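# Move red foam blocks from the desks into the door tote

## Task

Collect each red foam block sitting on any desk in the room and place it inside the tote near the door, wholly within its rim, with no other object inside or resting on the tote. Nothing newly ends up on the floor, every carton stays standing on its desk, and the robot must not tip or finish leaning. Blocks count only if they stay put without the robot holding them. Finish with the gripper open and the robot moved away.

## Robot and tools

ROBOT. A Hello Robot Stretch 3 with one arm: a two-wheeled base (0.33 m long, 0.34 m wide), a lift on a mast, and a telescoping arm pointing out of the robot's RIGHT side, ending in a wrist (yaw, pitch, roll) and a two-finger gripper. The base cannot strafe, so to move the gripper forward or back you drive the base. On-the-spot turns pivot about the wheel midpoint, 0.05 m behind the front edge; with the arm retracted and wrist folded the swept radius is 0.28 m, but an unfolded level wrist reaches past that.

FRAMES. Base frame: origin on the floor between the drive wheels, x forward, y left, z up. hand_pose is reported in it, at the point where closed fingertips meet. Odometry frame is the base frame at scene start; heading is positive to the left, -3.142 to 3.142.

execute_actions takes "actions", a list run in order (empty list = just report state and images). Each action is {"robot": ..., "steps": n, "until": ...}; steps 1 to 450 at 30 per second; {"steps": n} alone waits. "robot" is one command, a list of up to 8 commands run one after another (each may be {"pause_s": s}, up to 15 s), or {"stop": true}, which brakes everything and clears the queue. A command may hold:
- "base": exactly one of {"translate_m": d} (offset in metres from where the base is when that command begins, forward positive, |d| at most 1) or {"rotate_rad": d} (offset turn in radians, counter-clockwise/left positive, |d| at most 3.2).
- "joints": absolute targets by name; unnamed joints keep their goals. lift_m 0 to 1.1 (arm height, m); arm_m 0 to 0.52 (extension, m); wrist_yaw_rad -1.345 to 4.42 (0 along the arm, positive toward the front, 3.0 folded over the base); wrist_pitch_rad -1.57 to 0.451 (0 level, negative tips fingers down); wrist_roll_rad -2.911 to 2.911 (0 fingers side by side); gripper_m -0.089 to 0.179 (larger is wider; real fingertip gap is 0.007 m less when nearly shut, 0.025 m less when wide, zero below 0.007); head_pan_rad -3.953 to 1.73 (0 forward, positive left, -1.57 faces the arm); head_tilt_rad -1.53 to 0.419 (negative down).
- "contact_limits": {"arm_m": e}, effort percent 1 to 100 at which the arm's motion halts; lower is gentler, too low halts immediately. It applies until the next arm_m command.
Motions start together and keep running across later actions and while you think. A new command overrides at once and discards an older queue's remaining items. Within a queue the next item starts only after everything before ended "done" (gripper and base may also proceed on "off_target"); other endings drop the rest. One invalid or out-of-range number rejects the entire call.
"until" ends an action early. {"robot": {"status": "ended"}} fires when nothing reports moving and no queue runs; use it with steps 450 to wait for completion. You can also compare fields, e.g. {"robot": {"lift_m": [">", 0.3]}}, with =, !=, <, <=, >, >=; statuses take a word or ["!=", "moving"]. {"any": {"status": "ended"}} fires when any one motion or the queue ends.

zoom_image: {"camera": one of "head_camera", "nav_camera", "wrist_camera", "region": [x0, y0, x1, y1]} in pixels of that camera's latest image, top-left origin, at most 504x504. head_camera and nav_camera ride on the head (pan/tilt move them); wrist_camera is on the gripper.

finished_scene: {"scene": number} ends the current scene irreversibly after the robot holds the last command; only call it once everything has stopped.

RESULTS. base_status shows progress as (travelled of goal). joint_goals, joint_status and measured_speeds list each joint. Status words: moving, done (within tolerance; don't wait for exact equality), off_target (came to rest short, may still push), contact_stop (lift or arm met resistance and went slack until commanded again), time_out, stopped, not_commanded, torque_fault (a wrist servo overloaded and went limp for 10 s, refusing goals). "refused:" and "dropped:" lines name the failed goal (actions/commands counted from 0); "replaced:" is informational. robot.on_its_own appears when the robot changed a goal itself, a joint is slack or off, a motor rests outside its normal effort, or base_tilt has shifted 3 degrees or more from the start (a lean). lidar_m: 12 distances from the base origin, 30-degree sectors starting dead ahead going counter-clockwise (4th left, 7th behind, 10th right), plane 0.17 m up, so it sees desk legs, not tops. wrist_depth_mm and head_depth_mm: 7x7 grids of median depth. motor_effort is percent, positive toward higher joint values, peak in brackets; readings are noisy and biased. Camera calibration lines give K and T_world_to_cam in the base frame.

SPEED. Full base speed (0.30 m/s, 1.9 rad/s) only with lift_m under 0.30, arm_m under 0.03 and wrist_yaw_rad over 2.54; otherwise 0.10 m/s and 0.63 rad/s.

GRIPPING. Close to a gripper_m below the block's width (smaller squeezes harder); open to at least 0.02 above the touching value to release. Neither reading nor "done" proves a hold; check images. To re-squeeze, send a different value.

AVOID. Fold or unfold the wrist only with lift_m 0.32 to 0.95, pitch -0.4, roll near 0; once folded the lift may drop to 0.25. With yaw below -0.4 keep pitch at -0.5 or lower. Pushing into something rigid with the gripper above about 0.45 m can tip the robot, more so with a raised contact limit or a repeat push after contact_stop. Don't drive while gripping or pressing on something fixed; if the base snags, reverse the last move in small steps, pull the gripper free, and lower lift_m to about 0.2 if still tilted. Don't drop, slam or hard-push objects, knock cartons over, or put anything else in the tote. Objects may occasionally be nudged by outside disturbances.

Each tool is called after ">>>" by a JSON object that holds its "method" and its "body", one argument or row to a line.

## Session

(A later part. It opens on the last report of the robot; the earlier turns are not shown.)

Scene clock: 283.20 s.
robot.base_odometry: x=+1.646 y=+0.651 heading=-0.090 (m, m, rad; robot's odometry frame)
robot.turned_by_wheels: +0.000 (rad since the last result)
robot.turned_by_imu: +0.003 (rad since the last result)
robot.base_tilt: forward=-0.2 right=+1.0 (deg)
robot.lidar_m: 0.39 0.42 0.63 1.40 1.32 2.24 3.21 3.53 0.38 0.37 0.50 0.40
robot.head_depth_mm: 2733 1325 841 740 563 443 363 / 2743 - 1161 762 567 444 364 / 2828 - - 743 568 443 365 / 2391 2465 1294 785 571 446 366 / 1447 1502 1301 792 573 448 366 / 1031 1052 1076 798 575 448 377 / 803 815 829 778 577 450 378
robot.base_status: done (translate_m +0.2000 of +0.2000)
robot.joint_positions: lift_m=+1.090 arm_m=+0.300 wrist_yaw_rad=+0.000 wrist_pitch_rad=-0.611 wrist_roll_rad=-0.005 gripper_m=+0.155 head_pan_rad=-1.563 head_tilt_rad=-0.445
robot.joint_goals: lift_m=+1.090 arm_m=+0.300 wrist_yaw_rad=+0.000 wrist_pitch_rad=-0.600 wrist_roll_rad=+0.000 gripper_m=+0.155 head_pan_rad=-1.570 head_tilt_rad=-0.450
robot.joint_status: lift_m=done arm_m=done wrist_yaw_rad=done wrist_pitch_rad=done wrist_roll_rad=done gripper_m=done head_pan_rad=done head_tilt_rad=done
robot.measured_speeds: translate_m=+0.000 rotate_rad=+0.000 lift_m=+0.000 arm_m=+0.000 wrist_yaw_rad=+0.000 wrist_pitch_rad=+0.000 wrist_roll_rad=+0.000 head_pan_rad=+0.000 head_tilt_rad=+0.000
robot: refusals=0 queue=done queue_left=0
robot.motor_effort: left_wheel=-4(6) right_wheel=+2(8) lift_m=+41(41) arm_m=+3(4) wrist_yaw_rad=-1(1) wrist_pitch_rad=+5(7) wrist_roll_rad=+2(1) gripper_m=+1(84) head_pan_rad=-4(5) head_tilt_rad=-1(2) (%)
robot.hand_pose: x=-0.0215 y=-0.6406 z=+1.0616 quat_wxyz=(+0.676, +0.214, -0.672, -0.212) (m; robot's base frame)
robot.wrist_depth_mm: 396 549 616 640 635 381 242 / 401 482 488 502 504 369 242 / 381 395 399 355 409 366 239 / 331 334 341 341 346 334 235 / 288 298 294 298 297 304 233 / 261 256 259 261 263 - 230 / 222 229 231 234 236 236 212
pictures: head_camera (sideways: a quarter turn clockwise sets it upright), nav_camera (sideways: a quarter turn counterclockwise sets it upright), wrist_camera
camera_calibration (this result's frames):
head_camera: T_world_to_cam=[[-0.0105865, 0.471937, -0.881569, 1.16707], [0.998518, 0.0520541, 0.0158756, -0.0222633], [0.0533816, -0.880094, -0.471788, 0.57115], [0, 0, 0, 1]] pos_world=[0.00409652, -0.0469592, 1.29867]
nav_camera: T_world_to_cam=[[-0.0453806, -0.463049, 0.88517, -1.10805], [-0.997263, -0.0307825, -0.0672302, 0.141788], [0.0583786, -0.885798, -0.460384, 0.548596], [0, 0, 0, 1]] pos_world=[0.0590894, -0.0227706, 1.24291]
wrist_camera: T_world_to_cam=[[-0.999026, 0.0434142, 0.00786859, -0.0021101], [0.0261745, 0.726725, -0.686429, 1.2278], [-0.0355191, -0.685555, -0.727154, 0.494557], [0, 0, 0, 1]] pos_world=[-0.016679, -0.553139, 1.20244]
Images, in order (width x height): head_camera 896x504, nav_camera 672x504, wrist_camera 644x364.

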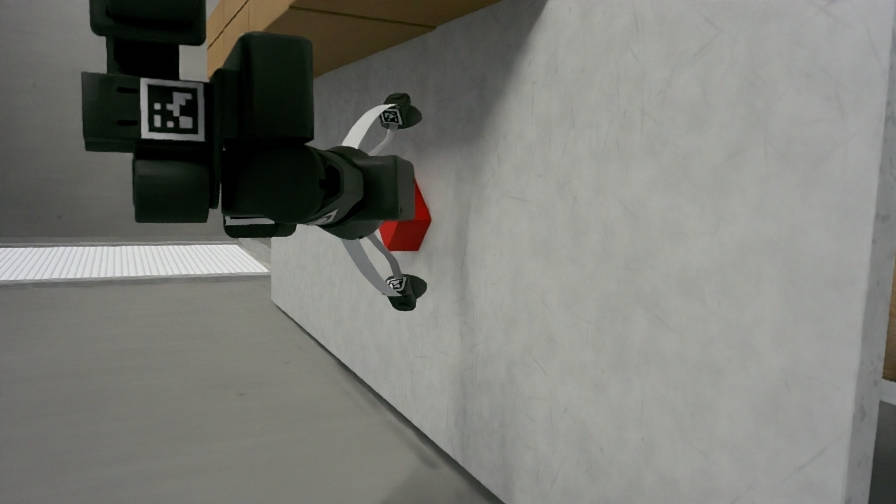

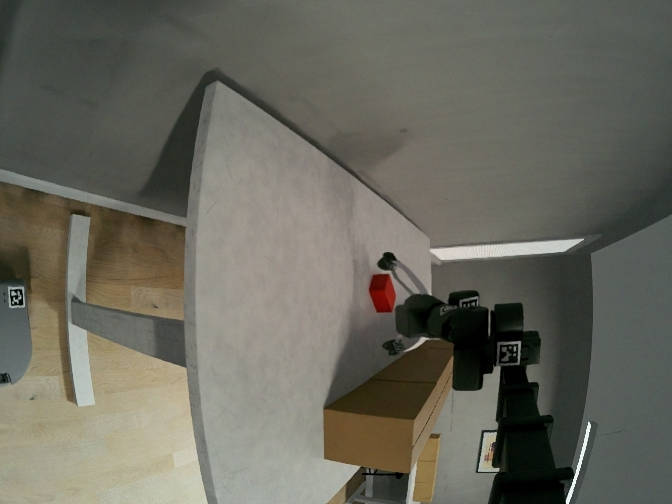

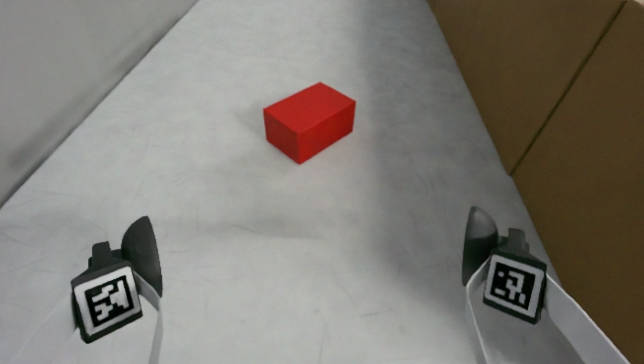

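>>> {"method": "execute_actions", "body": {
  "actions": [
    {"robot":[{"base":{"translate_m":-0.085},"joints":{"wrist_yaw_rad":0.35,"wrist_pitch_rad":-0.55}},{"joints":{"arm_m":0.52}},{"joints":{"lift_m":1.03}}],"steps":450,"until":{"robot":{"status":"ended"}}}
  ]
}}

Scene clock: 307.97 s.
robot.base_odometry: x=+1.562 y=+0.658 heading=-0.090 (m, m, rad; robot's odometry frame)
robot.turned_by_wheels: +0.000 (rad since the last result)
robot.turned_by_imu: +0.001 (rad since the last result)
robot.base_tilt: forward=+0.0 right=+0.9 (deg)
robot.lidar_m: 0.48 0.51 0.76 1.41 1.29 2.26 3.12 3.45 3.03 0.36 0.61 0.48
robot.head_depth_mm: 2718 2875 524 541 563 442 363 / 2779 2895 882 744 568 443 364 / 2762 2964 1092 786 569 444 364 / 2726 2938 1291 791 569 446 366 / 1767 1825 1302 797 571 447 366 / 1255 1295 1202 796 575 447 367 / 979 992 1016 805 578 449 378
robot.base_status: done (translate_m -0.0850 of -0.0850)
robot.joint_positions: lift_m=+1.030 arm_m=+0.520 wrist_yaw_rad=+0.349 wrist_pitch_rad=-0.566 wrist_roll_rad=-0.005 gripper_m=+0.155 head_pan_rad=-1.563 head_tilt_rad=-0.445
robot.joint_goals: lift_m=+1.030 arm_m=+0.520 wrist_yaw_rad=+0.350 wrist_pitch_rad=-0.550 wrist_roll_rad=+0.000 gripper_m=+0.155 head_pan_rad=-1.570 head_tilt_rad=-0.450
robot.joint_status: lift_m=done arm_m=done wrist_yaw_rad=done wrist_pitch_rad=done wrist_roll_rad=done gripper_m=done head_pan_rad=done head_tilt_rad=done
robot.measured_speeds: translate_m=+0.000 rotate_rad=+0.000 lift_m=+0.000 arm_m=+0.000 wrist_yaw_rad=+0.000 wrist_pitch_rad=+0.000 wrist_roll_rad=+0.000 head_pan_rad=+0.000 head_tilt_rad=+0.000
robot: refusals=0 queue=done queue_left=0
robot.motor_effort: left_wheel=-4(10) right_wheel=+3(5) lift_m=+22(42) arm_m=+4(2) wrist_yaw_rad=+1(2) wrist_pitch_rad=+7(8) wrist_roll_rad=+1(2) gripper_m=+1(1) head_pan_rad=-4(6) head_tilt_rad=-1(2) (%)
robot.hand_pose: x=+0.0481 y=-0.8557 z=+1.0114 quat_wxyz=(+0.705, +0.313, -0.632, -0.076) (m; robot's base frame)
robot.wrist_depth_mm: 321 397 516 562 574 581 448 / 335 399 414 418 432 435 396 / 324 327 327 335 334 342 331 / 268 271 272 278 278 282 282 / 229 237 180 180 238 249 242 / 205 204 161 167 207 - 212 / - 180 175 183 185 186 187
pictures: head_camera (sideways: a quarter turn clockwise sets it upright), nav_camera (sideways: a quarter turn counterclockwise sets it upright), wrist_camera
camera_calibration (this result's frames):
head_camera: T_world_to_cam=[[-0.0105768, 0.471953, -0.88156, 1.16706], [0.998519, 0.0520331, 0.0158764, -0.0222643], [0.0533632, -0.880087, -0.471804, 0.571171], [0, 0, 0, 1]] pos_world=[0.00409555, -0.0469591, 1.29867]
nav_camera: T_world_to_cam=[[-0.0453901, -0.463064, 0.885162, -1.10804], [-0.997263, -0.0307606, -0.0672306, 0.141788], [0.0583602, -0.885791, -0.4604, 0.548617], [0, 0, 0, 1]] pos_world=[0.059089, -0.0227707, 1.24291]
wrist_camera: T_world_to_cam=[[-0.953786, -0.300429, 0.00589107, -0.217315], [-0.213023, 0.662207, -0.718403, 1.33644], [0.211928, -0.686458, -0.695602, 0.268491], [0, 0, 0, 1]] pos_world=[0.0205207, -0.765982, 1.14815]
Images, in order (width x height): head_camera 896x504, nav_camera 672x504, wrist_camera 644x364.

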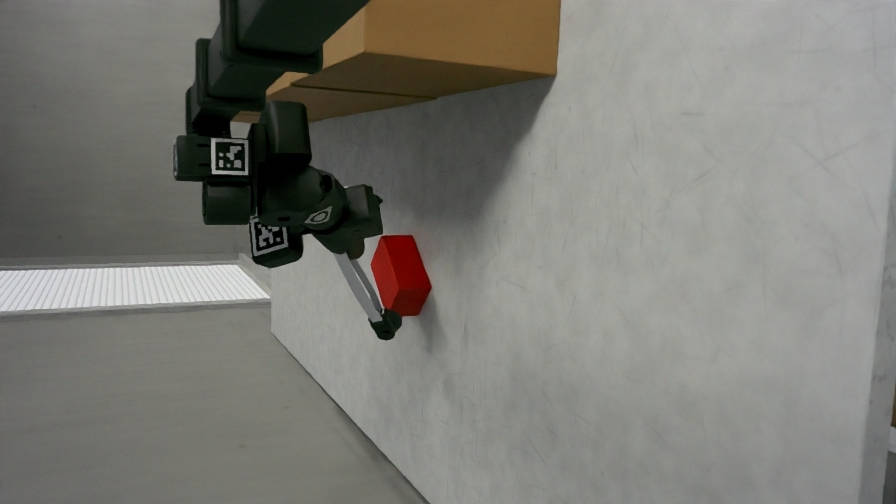

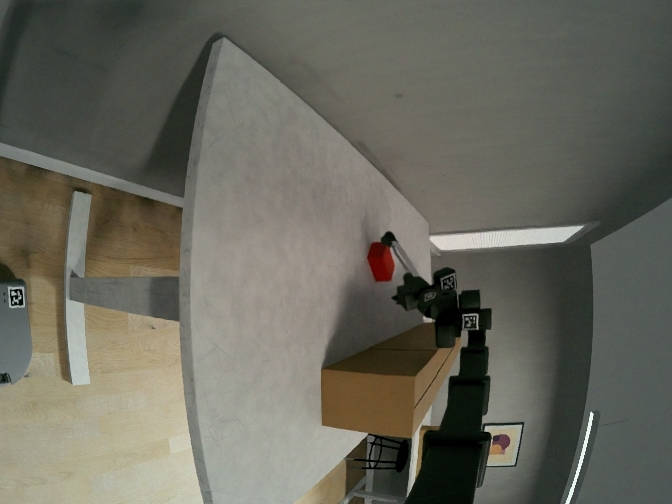

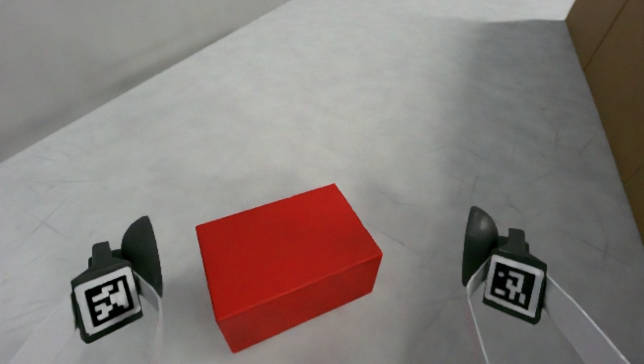

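>>> {"method": "execute_actions", "body": {
  "actions": [
    {"robot":[{"base":{"translate_m":-0.03},"joints":{"wrist_yaw_rad":0.6,"wrist_pitch_rad":-0.5}},{"joints":{"lift_m":0.985}}],"steps":450,"until":{"robot":{"status":"ended"}}}
  ]
}}

Scene clock: 319.67 s.
robot.base_odometry: x=+1.532 y=+0.661 heading=-0.090 (m, m, rad; robot's odometry frame)
robot.turned_by_wheels: +0.000 (rad since the last result)
robot.turned_by_imu: +0.001 (rad since the last result)
robot.base_tilt: forward=-0.1 right=+0.9 (deg)
robot.lidar_m: 0.50 0.54 0.80 1.42 1.52 2.26 3.12 3.45 3.01 0.36 0.65 0.51
robot.head_depth_mm: 2730 2968 - 544 563 442 362 / 2742 2875 812 618 565 443 364 / 2796 3036 - 785 568 445 365 / 2798 2966 1574 751 570 445 366 / 1831 1946 1309 774 572 447 367 / 1337 1360 1253 798 573 448 367 / 1040 1056 1070 803 576 450 368
robot.base_status: done (translate_m -0.0300 of -0.0300)
robot.joint_positions: lift_m=+0.985 arm_m=+0.520 wrist_yaw_rad=+0.599 wrist_pitch_rad=-0.517 wrist_roll_rad=-0.005 gripper_m=+0.155 head_pan_rad=-1.563 head_tilt_rad=-0.445
robot.joint_goals: lift_m=+0.985 arm_m=+0.520 wrist_yaw_rad=+0.600 wrist_pitch_rad=-0.500 wrist_roll_rad=+0.000 gripper_m=+0.155 head_pan_rad=-1.570 head_tilt_rad=-0.450
robot.joint_status: lift_m=done arm_m=done wrist_yaw_rad=done wrist_pitch_rad=done wrist_roll_rad=done gripper_m=done head_pan_rad=done head_tilt_rad=done
robot.measured_speeds: translate_m=+0.000 rotate_rad=+0.000 lift_m=+0.000 arm_m=+0.000 wrist_yaw_rad=+0.000 wrist_pitch_rad=+0.000 wrist_roll_rad=+0.000 head_pan_rad=+0.000 head_tilt_rad=+0.000
robot: refusals=0 queue=done queue_left=0
robot.motor_effort: left_wheel=-4(9) right_wheel=+2(5) lift_m=+22(22) arm_m=+4(3) wrist_yaw_rad=+1(2) wrist_pitch_rad=+7(7) wrist_roll_rad=+1(1) gripper_m=+0(1) head_pan_rad=-4(5) head_tilt_rad=-2(2) (%)
robot.hand_pose: x=+0.0973 y=-0.8388 z=+0.9765 quat_wxyz=(+0.708, +0.374, -0.598, +0.030) (m; robot's base frame)
robot.wrist_depth_mm: 295 353 442 514 541 552 566 / 312 348 359 367 371 381 384 / 273 275 277 282 285 290 296 / 223 226 218 161 170 235 236 / 190 197 187 141 149 204 199 / 168 167 162 160 167 - 172 / - 146 147 148 148 150 150
pictures: head_camera (sideways: a quarter turn clockwise sets it upright), nav_camera (sideways: a quarter turn counterclockwise sets it upright), wrist_camera
camera_calibration (this result's frames):
head_camera: T_world_to_cam=[[-0.0105768, 0.471953, -0.88156, 1.16706], [0.998519, 0.0520332, 0.0158764, -0.0222643], [0.0533633, -0.880087, -0.471804, 0.571171], [0, 0, 0, 1]] pos_world=[0.00409555, -0.0469591, 1.29867]
nav_camera: T_world_to_cam=[[-0.04539, -0.463064, 0.885162, -1.10804], [-0.997263, -0.0307607, -0.0672306, 0.141788], [0.0583603, -0.885791, -0.4604, 0.548617], [0, 0, 0, 1]] pos_world=[0.059089, -0.0227707, 1.24291]
wrist_camera: T_world_to_cam=[[-0.850306, -0.526275, 0.00372525, -0.362489], [-0.349533, 0.559424, -0.751579, 1.27019], [0.393453, -0.640375, -0.659632, 0.231263], [0, 0, 0, 1]] pos_world=[0.0447564, -0.753249, 1.10855]
Images, in order (width x height): head_camera 896x504, nav_camera 672x504, wrist_camera 644x364.

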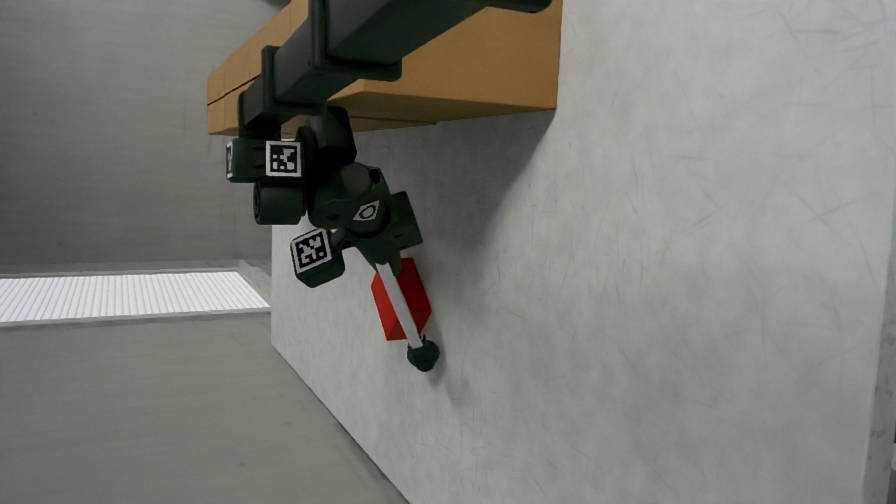

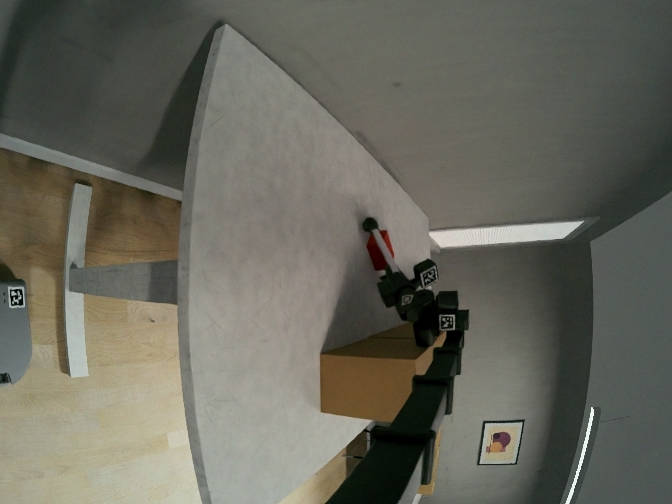

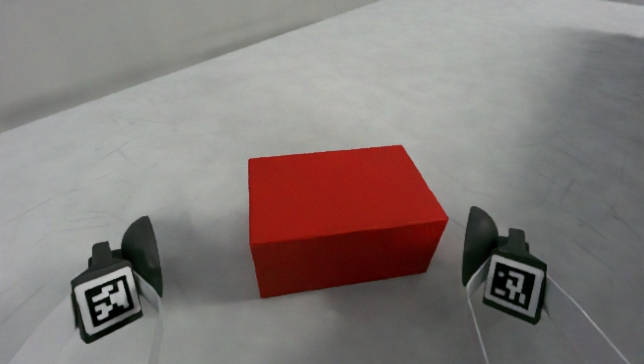

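>>> {"method": "execute_actions", "body": {
  "actions": [
    {"robot":[{"joints":{"wrist_yaw_rad":0.53}},{"joints":{"gripper_m":0.055}},{"pause_s":0.7},{"joints":{"lift_m":1.09}},{"base":{"translate_m":0.06}},{"joints":{"arm_m":0.0,"head_pan_rad":0.6,"head_tilt_rad":-0.3}}],"steps":450,"until":{"robot":{"status":"ended"}}}
  ]
}}

Scene clock: 336.27 s.
robot.base_odometry: x=+1.591 y=+0.656 heading=-0.090 (m, m, rad; robot's odometry frame)
robot.turned_by_wheels: +0.000 (rad since the last result)
robot.turned_by_imu: +0.003 (rad since the last result)
robot.base_tilt: forward=-0.1 right=+0.9 (deg)
robot.lidar_m: 0.44 0.48 0.71 1.41 1.29 2.26 3.19 3.49 3.03 0.37 0.57 0.45
robot.head_depth_mm: 378 396 416 437 460 486 517 / 406 426 449 474 502 533 570 / 437 462 487 517 548 588 632 / 473 501 533 569 608 658 714 / 517 550 589 633 684 745 814 / 569 610 655 712 779 856 954 / 631 683 744 813 900 1004 1147
robot.base_status: done (translate_m +0.0600 of +0.0600)
robot.joint_positions: lift_m=+1.090 arm_m=+0.002 wrist_yaw_rad=+0.531 wrist_pitch_rad=-0.516 wrist_roll_rad=-0.004 gripper_m=+0.056 head_pan_rad=+0.593 head_tilt_rad=-0.310
robot.joint_goals: lift_m=+1.090 arm_m=+0.000 wrist_yaw_rad=+0.530 wrist_pitch_rad=-0.500 wrist_roll_rad=+0.000 gripper_m=+0.055 head_pan_rad=+0.600 head_tilt_rad=-0.300
robot.joint_status: lift_m=done arm_m=done wrist_yaw_rad=done wrist_pitch_rad=done wrist_roll_rad=done gripper_m=done head_pan_rad=done head_tilt_rad=done
robot.measured_speeds: translate_m=+0.000 rotate_rad=+0.000 lift_m=+0.000 arm_m=+0.000 wrist_yaw_rad=+0.000 wrist_pitch_rad=+0.000 wrist_roll_rad=+0.000 head_pan_rad=+0.000 head_tilt_rad=+0.000
robot: refusals=0 queue=done queue_left=0
robot.motor_effort: left_wheel=-4(6) right_wheel=+2(8) lift_m=+42(42) arm_m=-6(6) wrist_yaw_rad=-1(3) wrist_pitch_rad=+6(6) wrist_roll_rad=+1(2) gripper_m=-17(91) head_pan_rad=+4(58) head_tilt_rad=+3(13) (%)
robot.hand_pose: x=+0.0852 y=-0.3286 z=+1.0809 quat_wxyz=(+0.709, +0.354, -0.610, +0.006) (m; robot's base frame)
robot.wrist_depth_mm: 304 360 467 654 870 960 925 / 320 386 512 629 638 647 656 / 335 412 482 481 492 502 503 / 359 390 165 161 388 404 406 / 347 329 137 143 157 338 335 / 393 296 150 272 281 293 291 / 425 498 250 253 253 256 257
pictures: head_camera (sideways: a quarter turn clockwise sets it upright), nav_camera (sideways: a quarter turn counterclockwise sets it upright), wrist_camera
camera_calibration (this result's frames):
head_camera: T_world_to_cam=[[-0.28574, -0.200929, -0.937006, 1.24108], [-0.596415, 0.802617, 0.00976636, -0.00458277], [0.750095, 0.561635, -0.349177, 0.407346], [0, 0, 0, 1]] pos_world=[0.0463466, 0.0242677, 1.30518]
nav_camera: T_world_to_cam=[[0.308917, 0.149143, 0.939323, -1.18087], [0.583873, -0.809357, -0.0635124, 0.127314], [0.750774, 0.568066, -0.337104, 0.383946], [0, 0, 0, 1]] pos_world=[0.00219874, 0.0610545, 1.24673]
wrist_camera: T_world_to_cam=[[-0.884249, -0.467007, 0.00293947, -0.0813484], [-0.309726, 0.581714, -0.752116, 1.06346], [0.349533, -0.665968, -0.659025, 0.626273], [0, 0, 0, 1]] pos_world=[0.0385468, -0.239543, 1.21281]
Images, in order (width x height): head_camera 896x504, nav_camera 672x504, wrist_camera 644x364.

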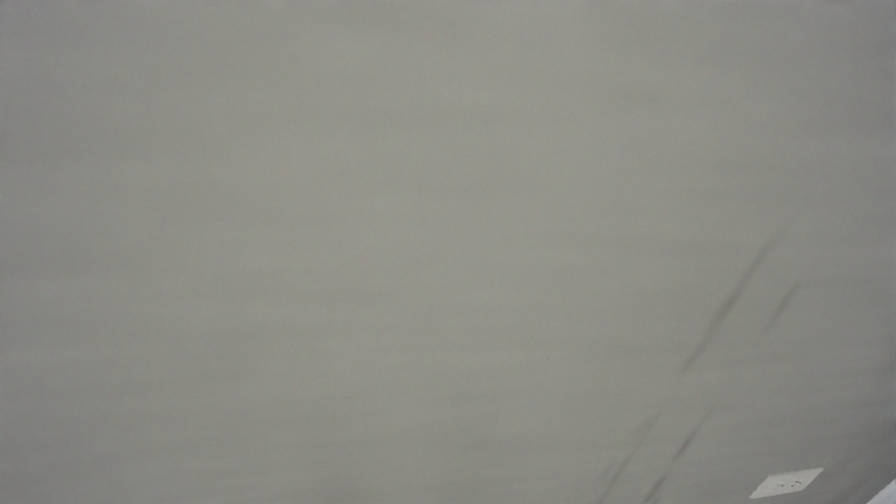

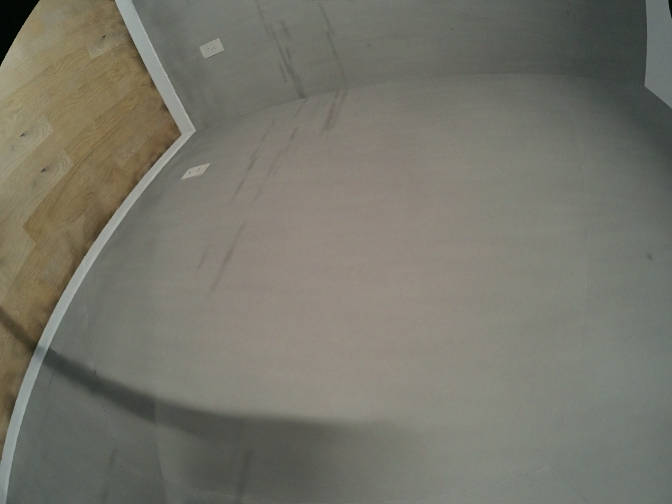

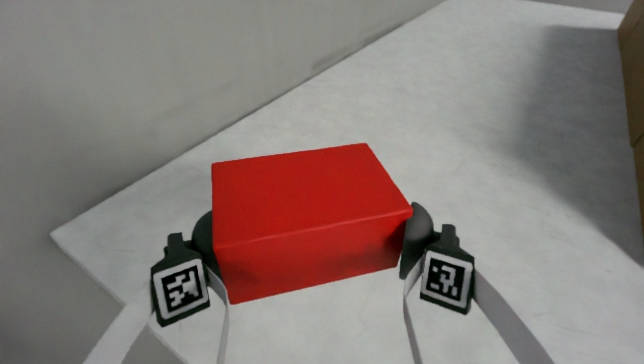

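>>> {"method": "execute_actions", "body": {
  "actions": [
    {"robot":{"base":{"translate_m":-0.5},"joints":{"head_pan_rad":1.7,"head_tilt_rad":-0.3,"wrist_yaw_rad":0.0}},"steps":450,"until":{"robot":{"status":"ended"}}}
  ]
}}

Scene clock: 346.77 s.
robot.base_odometry: x=+1.093 y=+0.701 heading=-0.090 (m, m, rad; robot's odometry frame)
robot.turned_by_wheels: +0.000 (rad since the last result)
robot.turned_by_imu: -0.001 (rad since the last result)
robot.base_tilt: forward=-0.2 right=+0.9 (deg)
robot.lidar_m: 0.94 1.01 1.48 1.07 1.06 1.91 2.78 2.70 3.11 1.64 1.21 0.57
robot.head_depth_mm: 1202 1253 1332 1407 1495 1604 1487 / 1222 1290 1361 1434 1532 1645 1498 / 1247 1318 1404 1487 1567 1689 1499 / 1282 1363 1438 1511 1383 1753 1486 / 1309 1381 1472 1529 1166 969 1379 / - - - - - 899 1515 / - - - - - - -
robot.base_status: done (translate_m -0.5000 of -0.5000)
robot.joint_positions: lift_m=+1.090 arm_m=+0.002 wrist_yaw_rad=+0.001 wrist_pitch_rad=-0.516 wrist_roll_rad=-0.004 gripper_m=+0.056 head_pan_rad=+1.693 head_tilt_rad=-0.310
robot.joint_goals: lift_m=+1.090 arm_m=+0.000 wrist_yaw_rad=+0.000 wrist_pitch_rad=-0.500 wrist_roll_rad=+0.000 gripper_m=+0.055 head_pan_rad=+1.700 head_tilt_rad=-0.300
robot.joint_status: lift_m=done arm_m=done wrist_yaw_rad=done wrist_pitch_rad=done wrist_roll_rad=done gripper_m=done head_pan_rad=done head_tilt_rad=done
robot.measured_speeds: translate_m=+0.000 rotate_rad=+0.000 lift_m=+0.000 arm_m=+0.000 wrist_yaw_rad=+0.000 wrist_pitch_rad=+0.000 wrist_roll_rad=+0.000 head_pan_rad=+0.000 head_tilt_rad=+0.000
robot: refusals=0 queue=done queue_left=0
robot.motor_effort: left_wheel=-3(10) right_wheel=+2(3) lift_m=+42(42) arm_m=-6(5) wrist_yaw_rad=-2(4) wrist_pitch_rad=+7(6) wrist_roll_rad=+1(1) gripper_m=-18(17) head_pan_rad=+4(57) head_tilt_rad=+3(3) (%)
robot.hand_pose: x=-0.0212 y=-0.3575 z=+1.0809 quat_wxyz=(+0.686, +0.182, -0.682, -0.180) (m; robot's base frame)
robot.wrist_depth_mm: 299 414 763 - - - - / 299 417 630 - - - - / 322 427 507 - - - - / 356 382 166 160 - - - / 322 327 137 144 157 - - / 279 286 151 - - - - / 248 258 - - - - -
pictures: head_camera (sideways: a quarter turn clockwise sets it upright), nav_camera (sideways: a quarter turn counterclockwise sets it upright), wrist_camera
camera_calibration (this result's frames):
head_camera: T_world_to_cam=[[0.0494198, -0.345712, -0.937038, 1.23908], [-0.985843, -0.167387, 0.00976209, -0.00220169], [-0.160223, 0.92329, -0.34909, 0.412786], [0, 0, 0, 1]] pos_world=[0.00273196, 0.0468758, 1.30519]
nav_camera: T_world_to_cam=[[0.00724459, 0.342873, 0.939354, -1.17907], [0.986159, 0.153158, -0.0635094, 0.124856], [-0.165645, 0.926812, -0.337017, 0.389423], [0, 0, 0, 1]] pos_world=[-0.0500805, 0.0242268, 1.24674]
wrist_camera: T_world_to_cam=[[-0.999059, 0.0432794, 0.00293802, -0.00903353], [0.0263148, 0.658506, -0.752116, 1.0819], [-0.0344858, -0.75133, -0.659025, 0.605557], [0, 0, 0, 1]] pos_world=[-0.0166117, -0.25707, 1.21281]
Images, in order (width x height): head_camera 896x504, nav_camera 672x504, wrist_camera 644x364.

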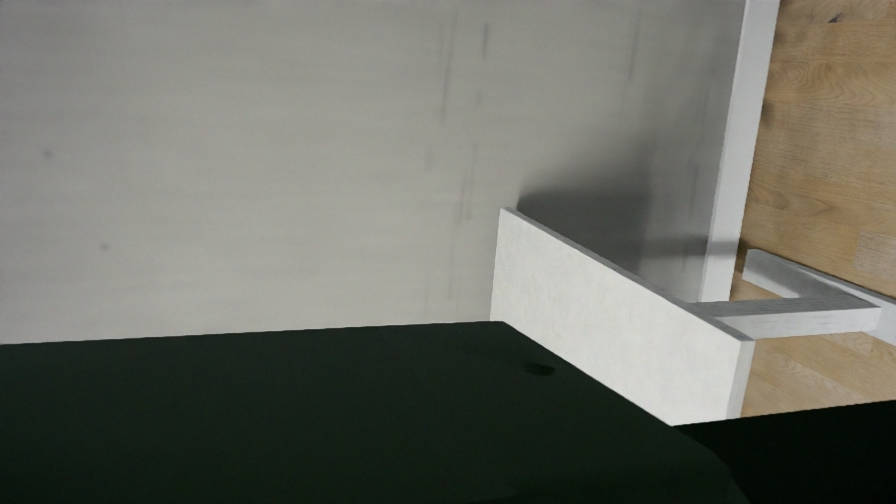

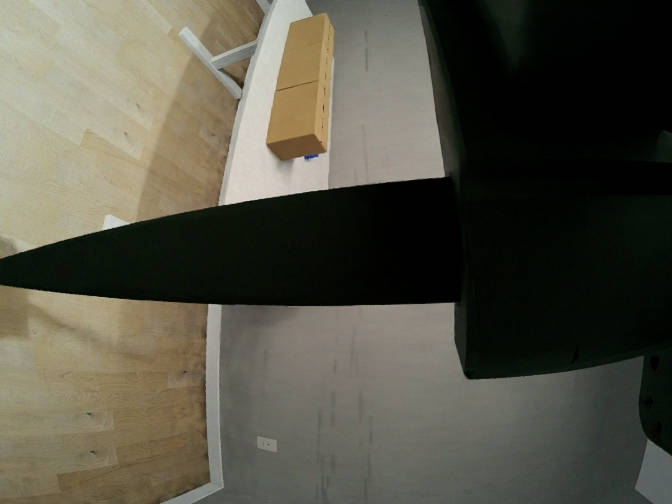

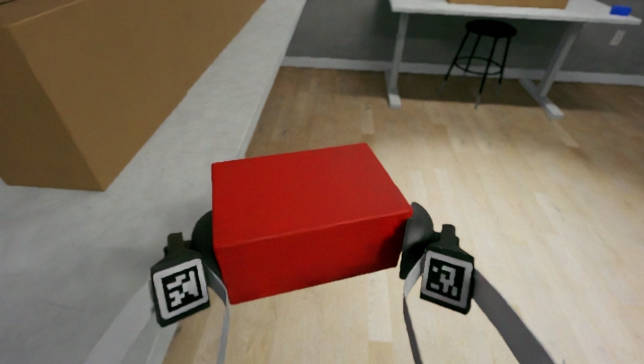

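>>> {"method": "execute_actions", "body": {
  "actions": [
    {"robot":[{"base":{"translate_m":0.25},"joints":{"wrist_pitch_rad":-1.3}},{"base":{"rotate_rad":1.57}},{"base":{"translate_m":0.85},"joints":{"head_pan_rad":1.45,"head_tilt_rad":-0.35}}],"steps":450,"until":{"robot":{"status":"ended"}}},
    {"steps":300,"until":{"robot":{"status":"ended"}}}
  ]
}}

Scene clock: 375.80 s.
robot.base_odometry: x=+1.420 y=+1.525 heading=+1.480 (m, m, rad; robot's odometry frame)
robot.turned_by_wheels: +1.570 (rad since the last result)
robot.turned_by_imu: +1.583 (rad since the last result)
robot.base_tilt: forward=-0.2 right=+0.9 (deg)
robot.lidar_m: 0.59 0.63 0.56 1.79 3.16 3.71 1.22 1.00 0.79 0.77 0.77 0.60
robot.head_depth_mm: 1815 1821 1834 1625 1076 814 650 / 2497 2656 2814 1628 1049 815 651 / 2525 2713 2891 1638 1043 819 654 / 2553 2704 2875 1148 885 823 654 / 2540 2719 2846 2951 1052 821 656 / 2539 2688 2845 3037 2438 827 655 / 2514 2716 2873 3068 2438 1828 699
robot.base_status: done (translate_m +0.8500 of +0.8500)
robot.joint_positions: lift_m=+1.090 arm_m=+0.001 wrist_yaw_rad=-0.002 wrist_pitch_rad=-1.306 wrist_roll_rad=+0.007 gripper_m=+0.056 head_pan_rad=+1.457 head_tilt_rad=-0.346
robot.joint_goals: lift_m=+1.090 arm_m=+0.000 wrist_yaw_rad=+0.000 wrist_pitch_rad=-1.300 wrist_roll_rad=+0.000 gripper_m=+0.055 head_pan_rad=+1.450 head_tilt_rad=-0.350
robot.joint_status: lift_m=done arm_m=done wrist_yaw_rad=done wrist_pitch_rad=done wrist_roll_rad=done gripper_m=done head_pan_rad=done head_tilt_rad=done
robot.measured_speeds: translate_m=+0.000 rotate_rad=+0.000 lift_m=+0.000 arm_m=+0.000 wrist_yaw_rad=+0.000 wrist_pitch_rad=+0.000 wrist_roll_rad=+0.000 head_pan_rad=+0.000 head_tilt_rad=+0.000
robot: refusals=0 queue=done queue_left=0
robot.motor_effort: left_wheel=-4(14) right_wheel=+3(19) lift_m=+37(42) arm_m=-2(6) wrist_yaw_rad=+1(22) wrist_pitch_rad=+2(16) wrist_roll_rad=-3(7) gripper_m=-18(24) head_pan_rad=-5(32) head_tilt_rad=-1(6) (%)
robot.hand_pose: x=-0.0217 y=-0.1901 z=+0.9749 quat_wxyz=(+0.560, +0.428, -0.564, -0.432) (m; robot's base frame)
robot.wrist_depth_mm: 730 - - - - 995 936 / 727 - - - - - - / 737 - - - - - - / 759 - 166 160 - - - / 758 - 137 144 156 - - / 776 - 152 160 - - - / 785 - - - - - -
pictures: head_camera (sideways: a quarter turn clockwise sets it upright), nav_camera (sideways: a quarter turn counterclockwise sets it upright), wrist_camera
camera_calibration (this result's frames):
head_camera: T_world_to_cam=[[-0.0364422, -0.380649, -0.924001, 1.22259], [-0.997631, 0.0678393, 0.0113993, -0.0042607], [0.0583445, 0.922228, -0.382219, 0.454566], [0, 0, 0, 1]] pos_world=[0.0137818, 0.0464525, 1.30347]
nav_camera: T_world_to_cam=[[0.0908867, 0.364743, 0.926662, -1.16301], [0.994399, -0.0836427, -0.0646078, 0.126233], [0.0539432, 0.927344, -0.370302, 0.4314], [0, 0, 0, 1]] pos_world=[-0.0430946, 0.0347038, 1.24563]
wrist_camera: T_world_to_cam=[[-0.998613, 0.0424572, 0.0311258, -0.0440563], [0.0404594, 0.997242, -0.062226, 0.284155], [-0.0336819, -0.0608804, -0.997577, 1.1228], [0, 0, 0, 1]] pos_world=[-0.0176737, -0.213144, 1.13914]
Images, in order (width x height): head_camera 896x504, nav_camera 672x504, wrist_camera 644x364.

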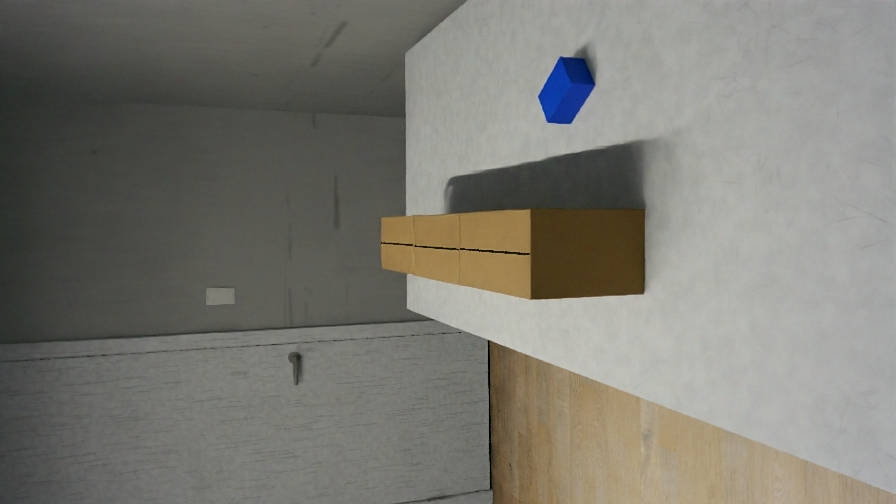

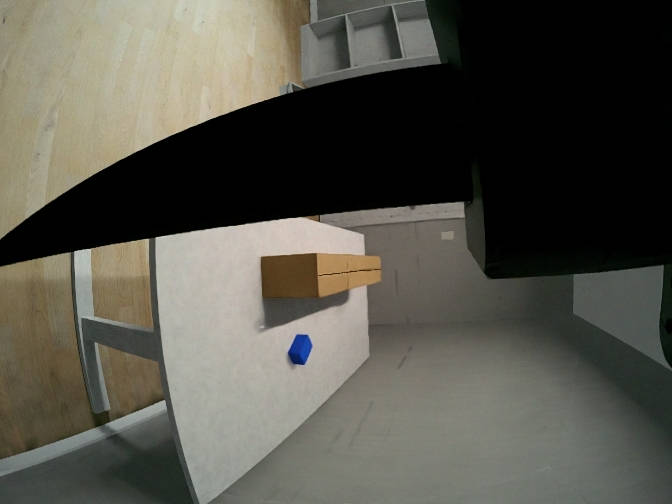

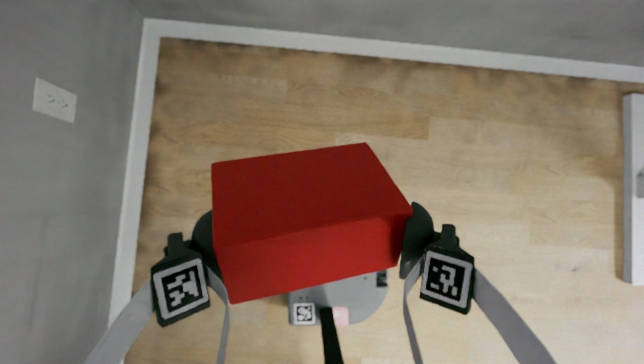

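>>> {"method": "execute_actions", "body": {
  "actions": [
    {"robot":[{"base":{"translate_m":-0.8}},{"base":{"rotate_rad":-1.58}},{"base":{"translate_m":-0.85},"joints":{"lift_m":0.5,"wrist_pitch_rad":-1.4,"head_pan_rad":-1.6,"head_tilt_rad":-0.2}},{"base":{"translate_m":-0.8}},{"base":{"translate_m":-0.8}},{"joints":{"arm_m":0.33}}],"steps":450,"until":{"robot":{"status":"ended"}}},
    {"steps":450,"until":{"robot":{"status":"ended"}}},
    {"steps":450,"until":{"robot":{"status":"ended"}}}
  ]
}}

Scene clock: 436.43 s.
robot.base_odometry: x=-1.091 y=+0.973 heading=-0.100 (m, m, rad; robot's odometry frame)
robot.turned_by_wheels: -1.580 (rad since the last result)
robot.turned_by_imu: -1.596 (rad since the last result)
robot.base_tilt: forward=-0.1 right=+0.9 (deg)
robot.lidar_m: 2.66 2.09 1.26 1.59 0.81 0.63 0.61 0.64 0.91 2.74 3.12 3.03
robot.head_depth_mm: 1404 1467 1512 1564 1620 1720 1549 / 2730 2861 2948 3072 3135 2163 1640 / 2767 2881 2989 3105 3148 2187 1659 / 2779 2880 2987 3169 3148 2152 1662 / 2751 2904 3109 3094 2931 2160 1667 / 2821 3008 3048 2978 3146 2167 1653 / 2887 2972 3051 2595 2787 2188 1654
robot.base_status: done (translate_m -0.8000 of -0.8000)
robot.joint_positions: lift_m=+0.500 arm_m=+0.330 wrist_yaw_rad=-0.001 wrist_pitch_rad=-1.399 wrist_roll_rad=+0.006 gripper_m=+0.056 head_pan_rad=-1.593 head_tilt_rad=-0.211
robot.joint_goals: lift_m=+0.500 arm_m=+0.330 wrist_yaw_rad=+0.000 wrist_pitch_rad=-1.400 wrist_roll_rad=+0.000 gripper_m=+0.055 head_pan_rad=-1.600 head_tilt_rad=-0.200
robot.joint_status: lift_m=done arm_m=done wrist_yaw_rad=done wrist_pitch_rad=done wrist_roll_rad=done gripper_m=done head_pan_rad=done head_tilt_rad=done
robot.measured_speeds: translate_m=+0.000 rotate_rad=+0.000 lift_m=+0.000 arm_m=+0.000 wrist_yaw_rad=+0.000 wrist_pitch_rad=+0.000 wrist_roll_rad=+0.000 head_pan_rad=+0.000 head_tilt_rad=+0.000
robot: refusals=0 queue=done queue_left=0
robot.motor_effort: left_wheel=+4(12) right_wheel=-3(7) lift_m=+22(36) arm_m=+4(3) wrist_yaw_rad=+1(1) wrist_pitch_rad=+0(3) wrist_roll_rad=-2(2) gripper_m=-18(18) head_pan_rad=-5(58) head_tilt_rad=+3(13) (%)
robot.hand_pose: x=-0.0217 y=-0.4947 z=+0.3825 quat_wxyz=(+0.539, +0.453, -0.543, -0.457) (m; robot's base frame)
robot.wrist_depth_mm: 523 538 530 543 557 561 567 / 523 537 540 538 551 561 562 / 538 530 549 490 508 569 568 / 533 532 166 161 473 558 575 / 541 544 137 143 157 565 571 / 543 536 150 556 571 571 582 / 540 550 557 565 567 588 585
pictures: head_camera (sideways: a quarter turn clockwise sets it upright), nav_camera (sideways: a quarter turn counterclockwise sets it upright), wrist_camera
camera_calibration (this result's frames):
head_camera: T_world_to_cam=[[-0.00129438, 0.255184, -0.966892, 1.27838], [0.999683, 0.0246548, 0.00516868, -0.00833429], [0.0251575, -0.966578, -0.255135, 0.289375], [0, 0, 0, 1]] pos_world=[0.0027064, -0.0463132, 1.30993]
nav_camera: T_world_to_cam=[[-0.0543691, -0.244047, 0.968238, -1.21642], [-0.998069, -0.0158937, -0.0600502, 0.132465], [0.0300439, -0.969633, -0.242712, 0.265491], [0, 0, 0, 1]] pos_world=[0.0580966, -0.0373303, 1.25018]
wrist_camera: T_world_to_cam=[[-0.998653, 0.0384352, 0.0348683, -0.0160612], [0.0395126, 0.998746, 0.0307552, 0.516169], [-0.0336425, 0.0320915, -0.998919, 0.55983], [0, 0, 0, 1]] pos_world=[-0.0176006, -0.53287, 0.54391]
Images, in order (width x height): head_camera 896x504, nav_camera 672x504, wrist_camera 644x364.

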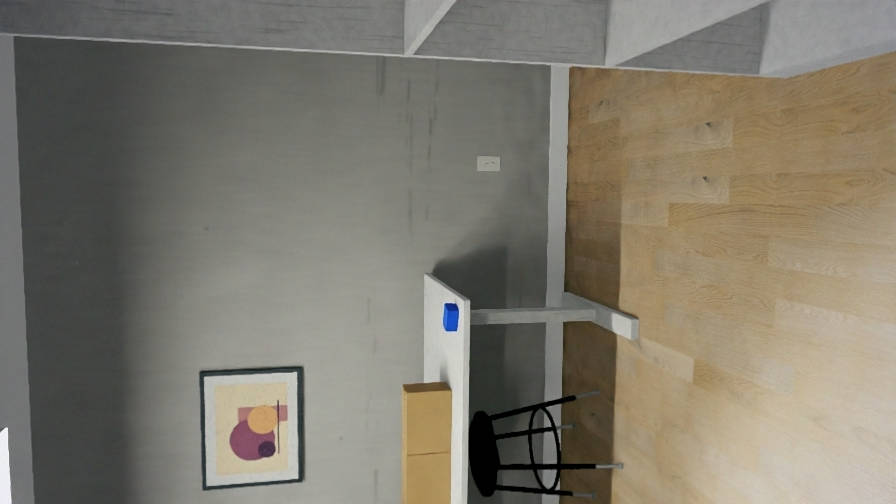

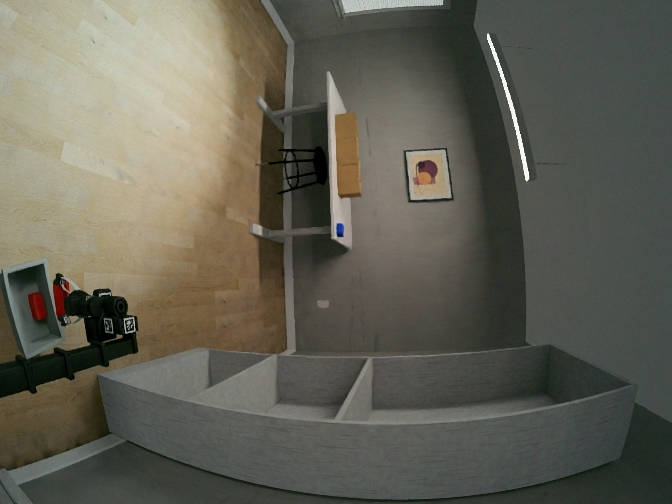

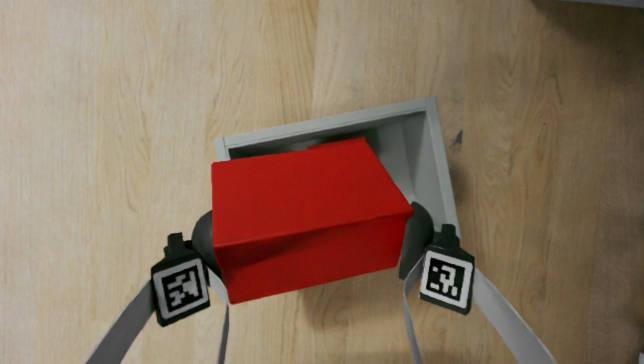

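>>> {"method": "execute_actions", "body": {
  "actions": [
    {"robot":{"base":{"translate_m":-0.03},"joints":{"arm_m":0.315,"wrist_roll_rad":-0.07,"lift_m":0.35,"head_pan_rad":-1.7,"head_tilt_rad":-1.0}},"steps":450,"until":{"robot":{"status":"ended"}}}
  ]
}}

>>> {"method": "zoom_image", "body": {
  "camera": "head_camera",
  "region": [300,0,800,504]
}}

Scene clock: 448.37 s.
robot.base_odometry: x=-1.121 y=+0.976 heading=-0.100 (m, m, rad; robot's odometry frame)
robot.turned_by_wheels: +0.000 (rad since the last result)
robot.turned_by_imu: +0.001 (rad since the last result)
robot.base_tilt: forward=-0.1 right=+0.9 (deg)
robot.lidar_m: 2.69 2.11 1.28 1.59 0.78 0.60 0.59 0.61 0.90 1.65 2.75 3.06
robot.head_depth_mm: 1309 994 1164 1441 1311 1195 1100 / 1420 1738 1594 1438 1322 1203 - / 2348 1956 1720 1509 1315 1208 - / 2362 1982 1688 1544 1292 1207 1094 / 2390 1995 1721 1524 1322 1211 1099 / 2404 2008 1729 1512 1358 1221 1104 / 2446 2000 1748 1525 1343 1220 1105
robot.base_status: done (translate_m -0.0300 of -0.0300)
robot.joint_positions: lift_m=+0.350 arm_m=+0.315 wrist_yaw_rad=-0.001 wrist_pitch_rad=-1.399 wrist_roll_rad=-0.063 gripper_m=+0.056 head_pan_rad=-1.693 head_tilt_rad=-0.987
robot.joint_goals: lift_m=+0.350 arm_m=+0.315 wrist_yaw_rad=+0.000 wrist_pitch_rad=-1.400 wrist_roll_rad=-0.070 gripper_m=+0.055 head_pan_rad=-1.700 head_tilt_rad=-1.000
robot.joint_status: lift_m=done arm_m=done wrist_yaw_rad=done wrist_pitch_rad=done wrist_roll_rad=done gripper_m=done head_pan_rad=done head_tilt_rad=done
robot.measured_speeds: translate_m=+0.000 rotate_rad=+0.000 lift_m=+0.000 arm_m=+0.000 wrist_yaw_rad=+0.000 wrist_pitch_rad=+0.000 wrist_roll_rad=+0.000 head_pan_rad=+0.000 head_tilt_rad=+0.000
robot: refusals=0 queue=done queue_left=0
robot.motor_effort: left_wheel=+3(6) right_wheel=-4(8) lift_m=+22(22) arm_m=-5(5) wrist_yaw_rad=+1(1) wrist_pitch_rad=+0(0) wrist_roll_rad=-2(1) gripper_m=-18(17) head_pan_rad=-6(20) head_tilt_rad=-4(26) (%)
robot.hand_pose: x=-0.0216 y=-0.4804 z=+0.2325 quat_wxyz=(+0.558, +0.469, -0.524, -0.441) (m; robot's base frame)
robot.wrist_depth_mm: 374 382 385 395 399 404 413 / 378 380 383 294 299 404 410 / 377 316 384 332 396 412 412 / 378 383 165 161 357 409 420 / 382 387 137 143 155 412 420 / 385 387 150 277 413 419 427 / 384 396 401 408 413 422 432
pictures: head_camera (sideways: a quarter turn clockwise sets it upright), nav_camera (sideways: a quarter turn counterclockwise sets it upright), wrist_camera
camera_calibration (this result's frames):
head_camera: T_world_to_cam=[[0.0978509, 0.853909, -0.51114, 0.68365], [0.995074, -0.0921681, 0.0365177, -0.049097], [-0.015928, -0.512195, -0.858721, 1.07484], [0, 0, 0, 1]] pos_world=[-0.000920682, -0.0377744, 1.27422]
nav_camera: T_world_to_cam=[[-0.152585, -0.841023, 0.519036, -0.630221], [-0.988213, 0.13639, -0.0695133, 0.144655], [-0.0123291, -0.523525, -0.851921, 1.05829], [0, 0, 0, 1]] pos_world=[0.0598357, 0.00428189, 1.23874]
wrist_camera: T_world_to_cam=[[-0.998462, -0.0299051, 0.0466774, -0.0469454], [-0.0284653, 0.999107, 0.0312098, 0.505094], [-0.0475691, 0.0298331, -0.998422, 0.408025], [0, 0, 0, 1]] pos_world=[-0.0130861, -0.51822, 0.393809]
Images, in order (width x height): head_camera 896x504, nav_camera 672x504, wrist_camera 644x364.

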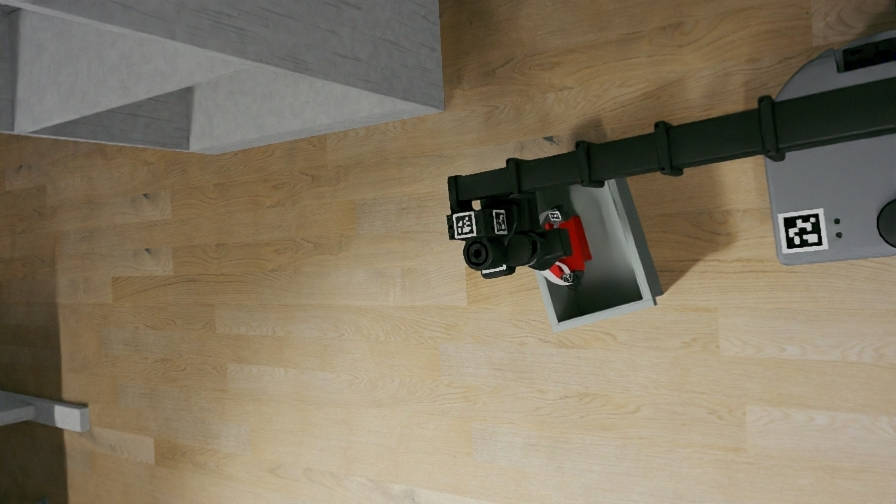

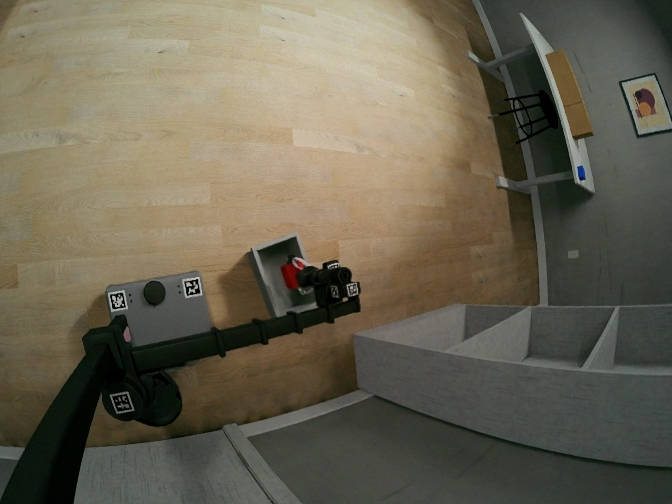

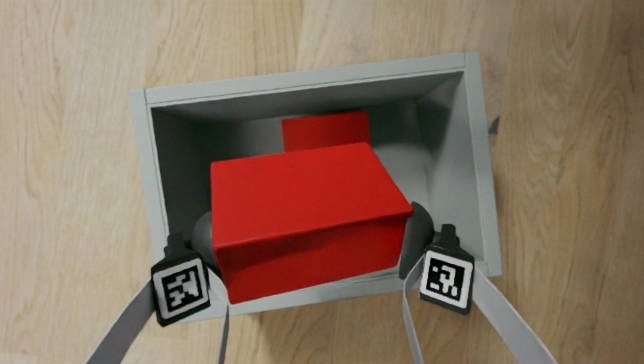

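Region (300, 0, 800, 504) of head_camera's 896x504 image, scaled by 1.000; it fills the left 500 columns of this view, and the rest is white.

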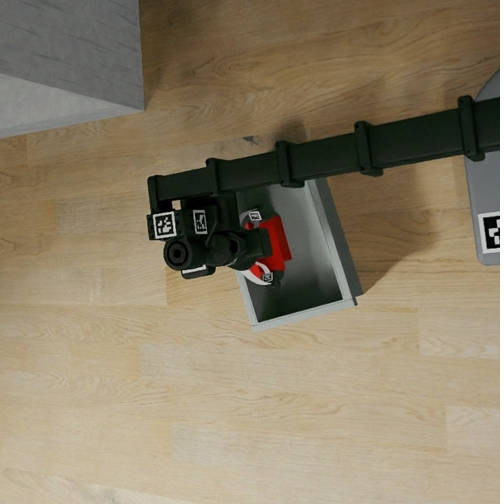

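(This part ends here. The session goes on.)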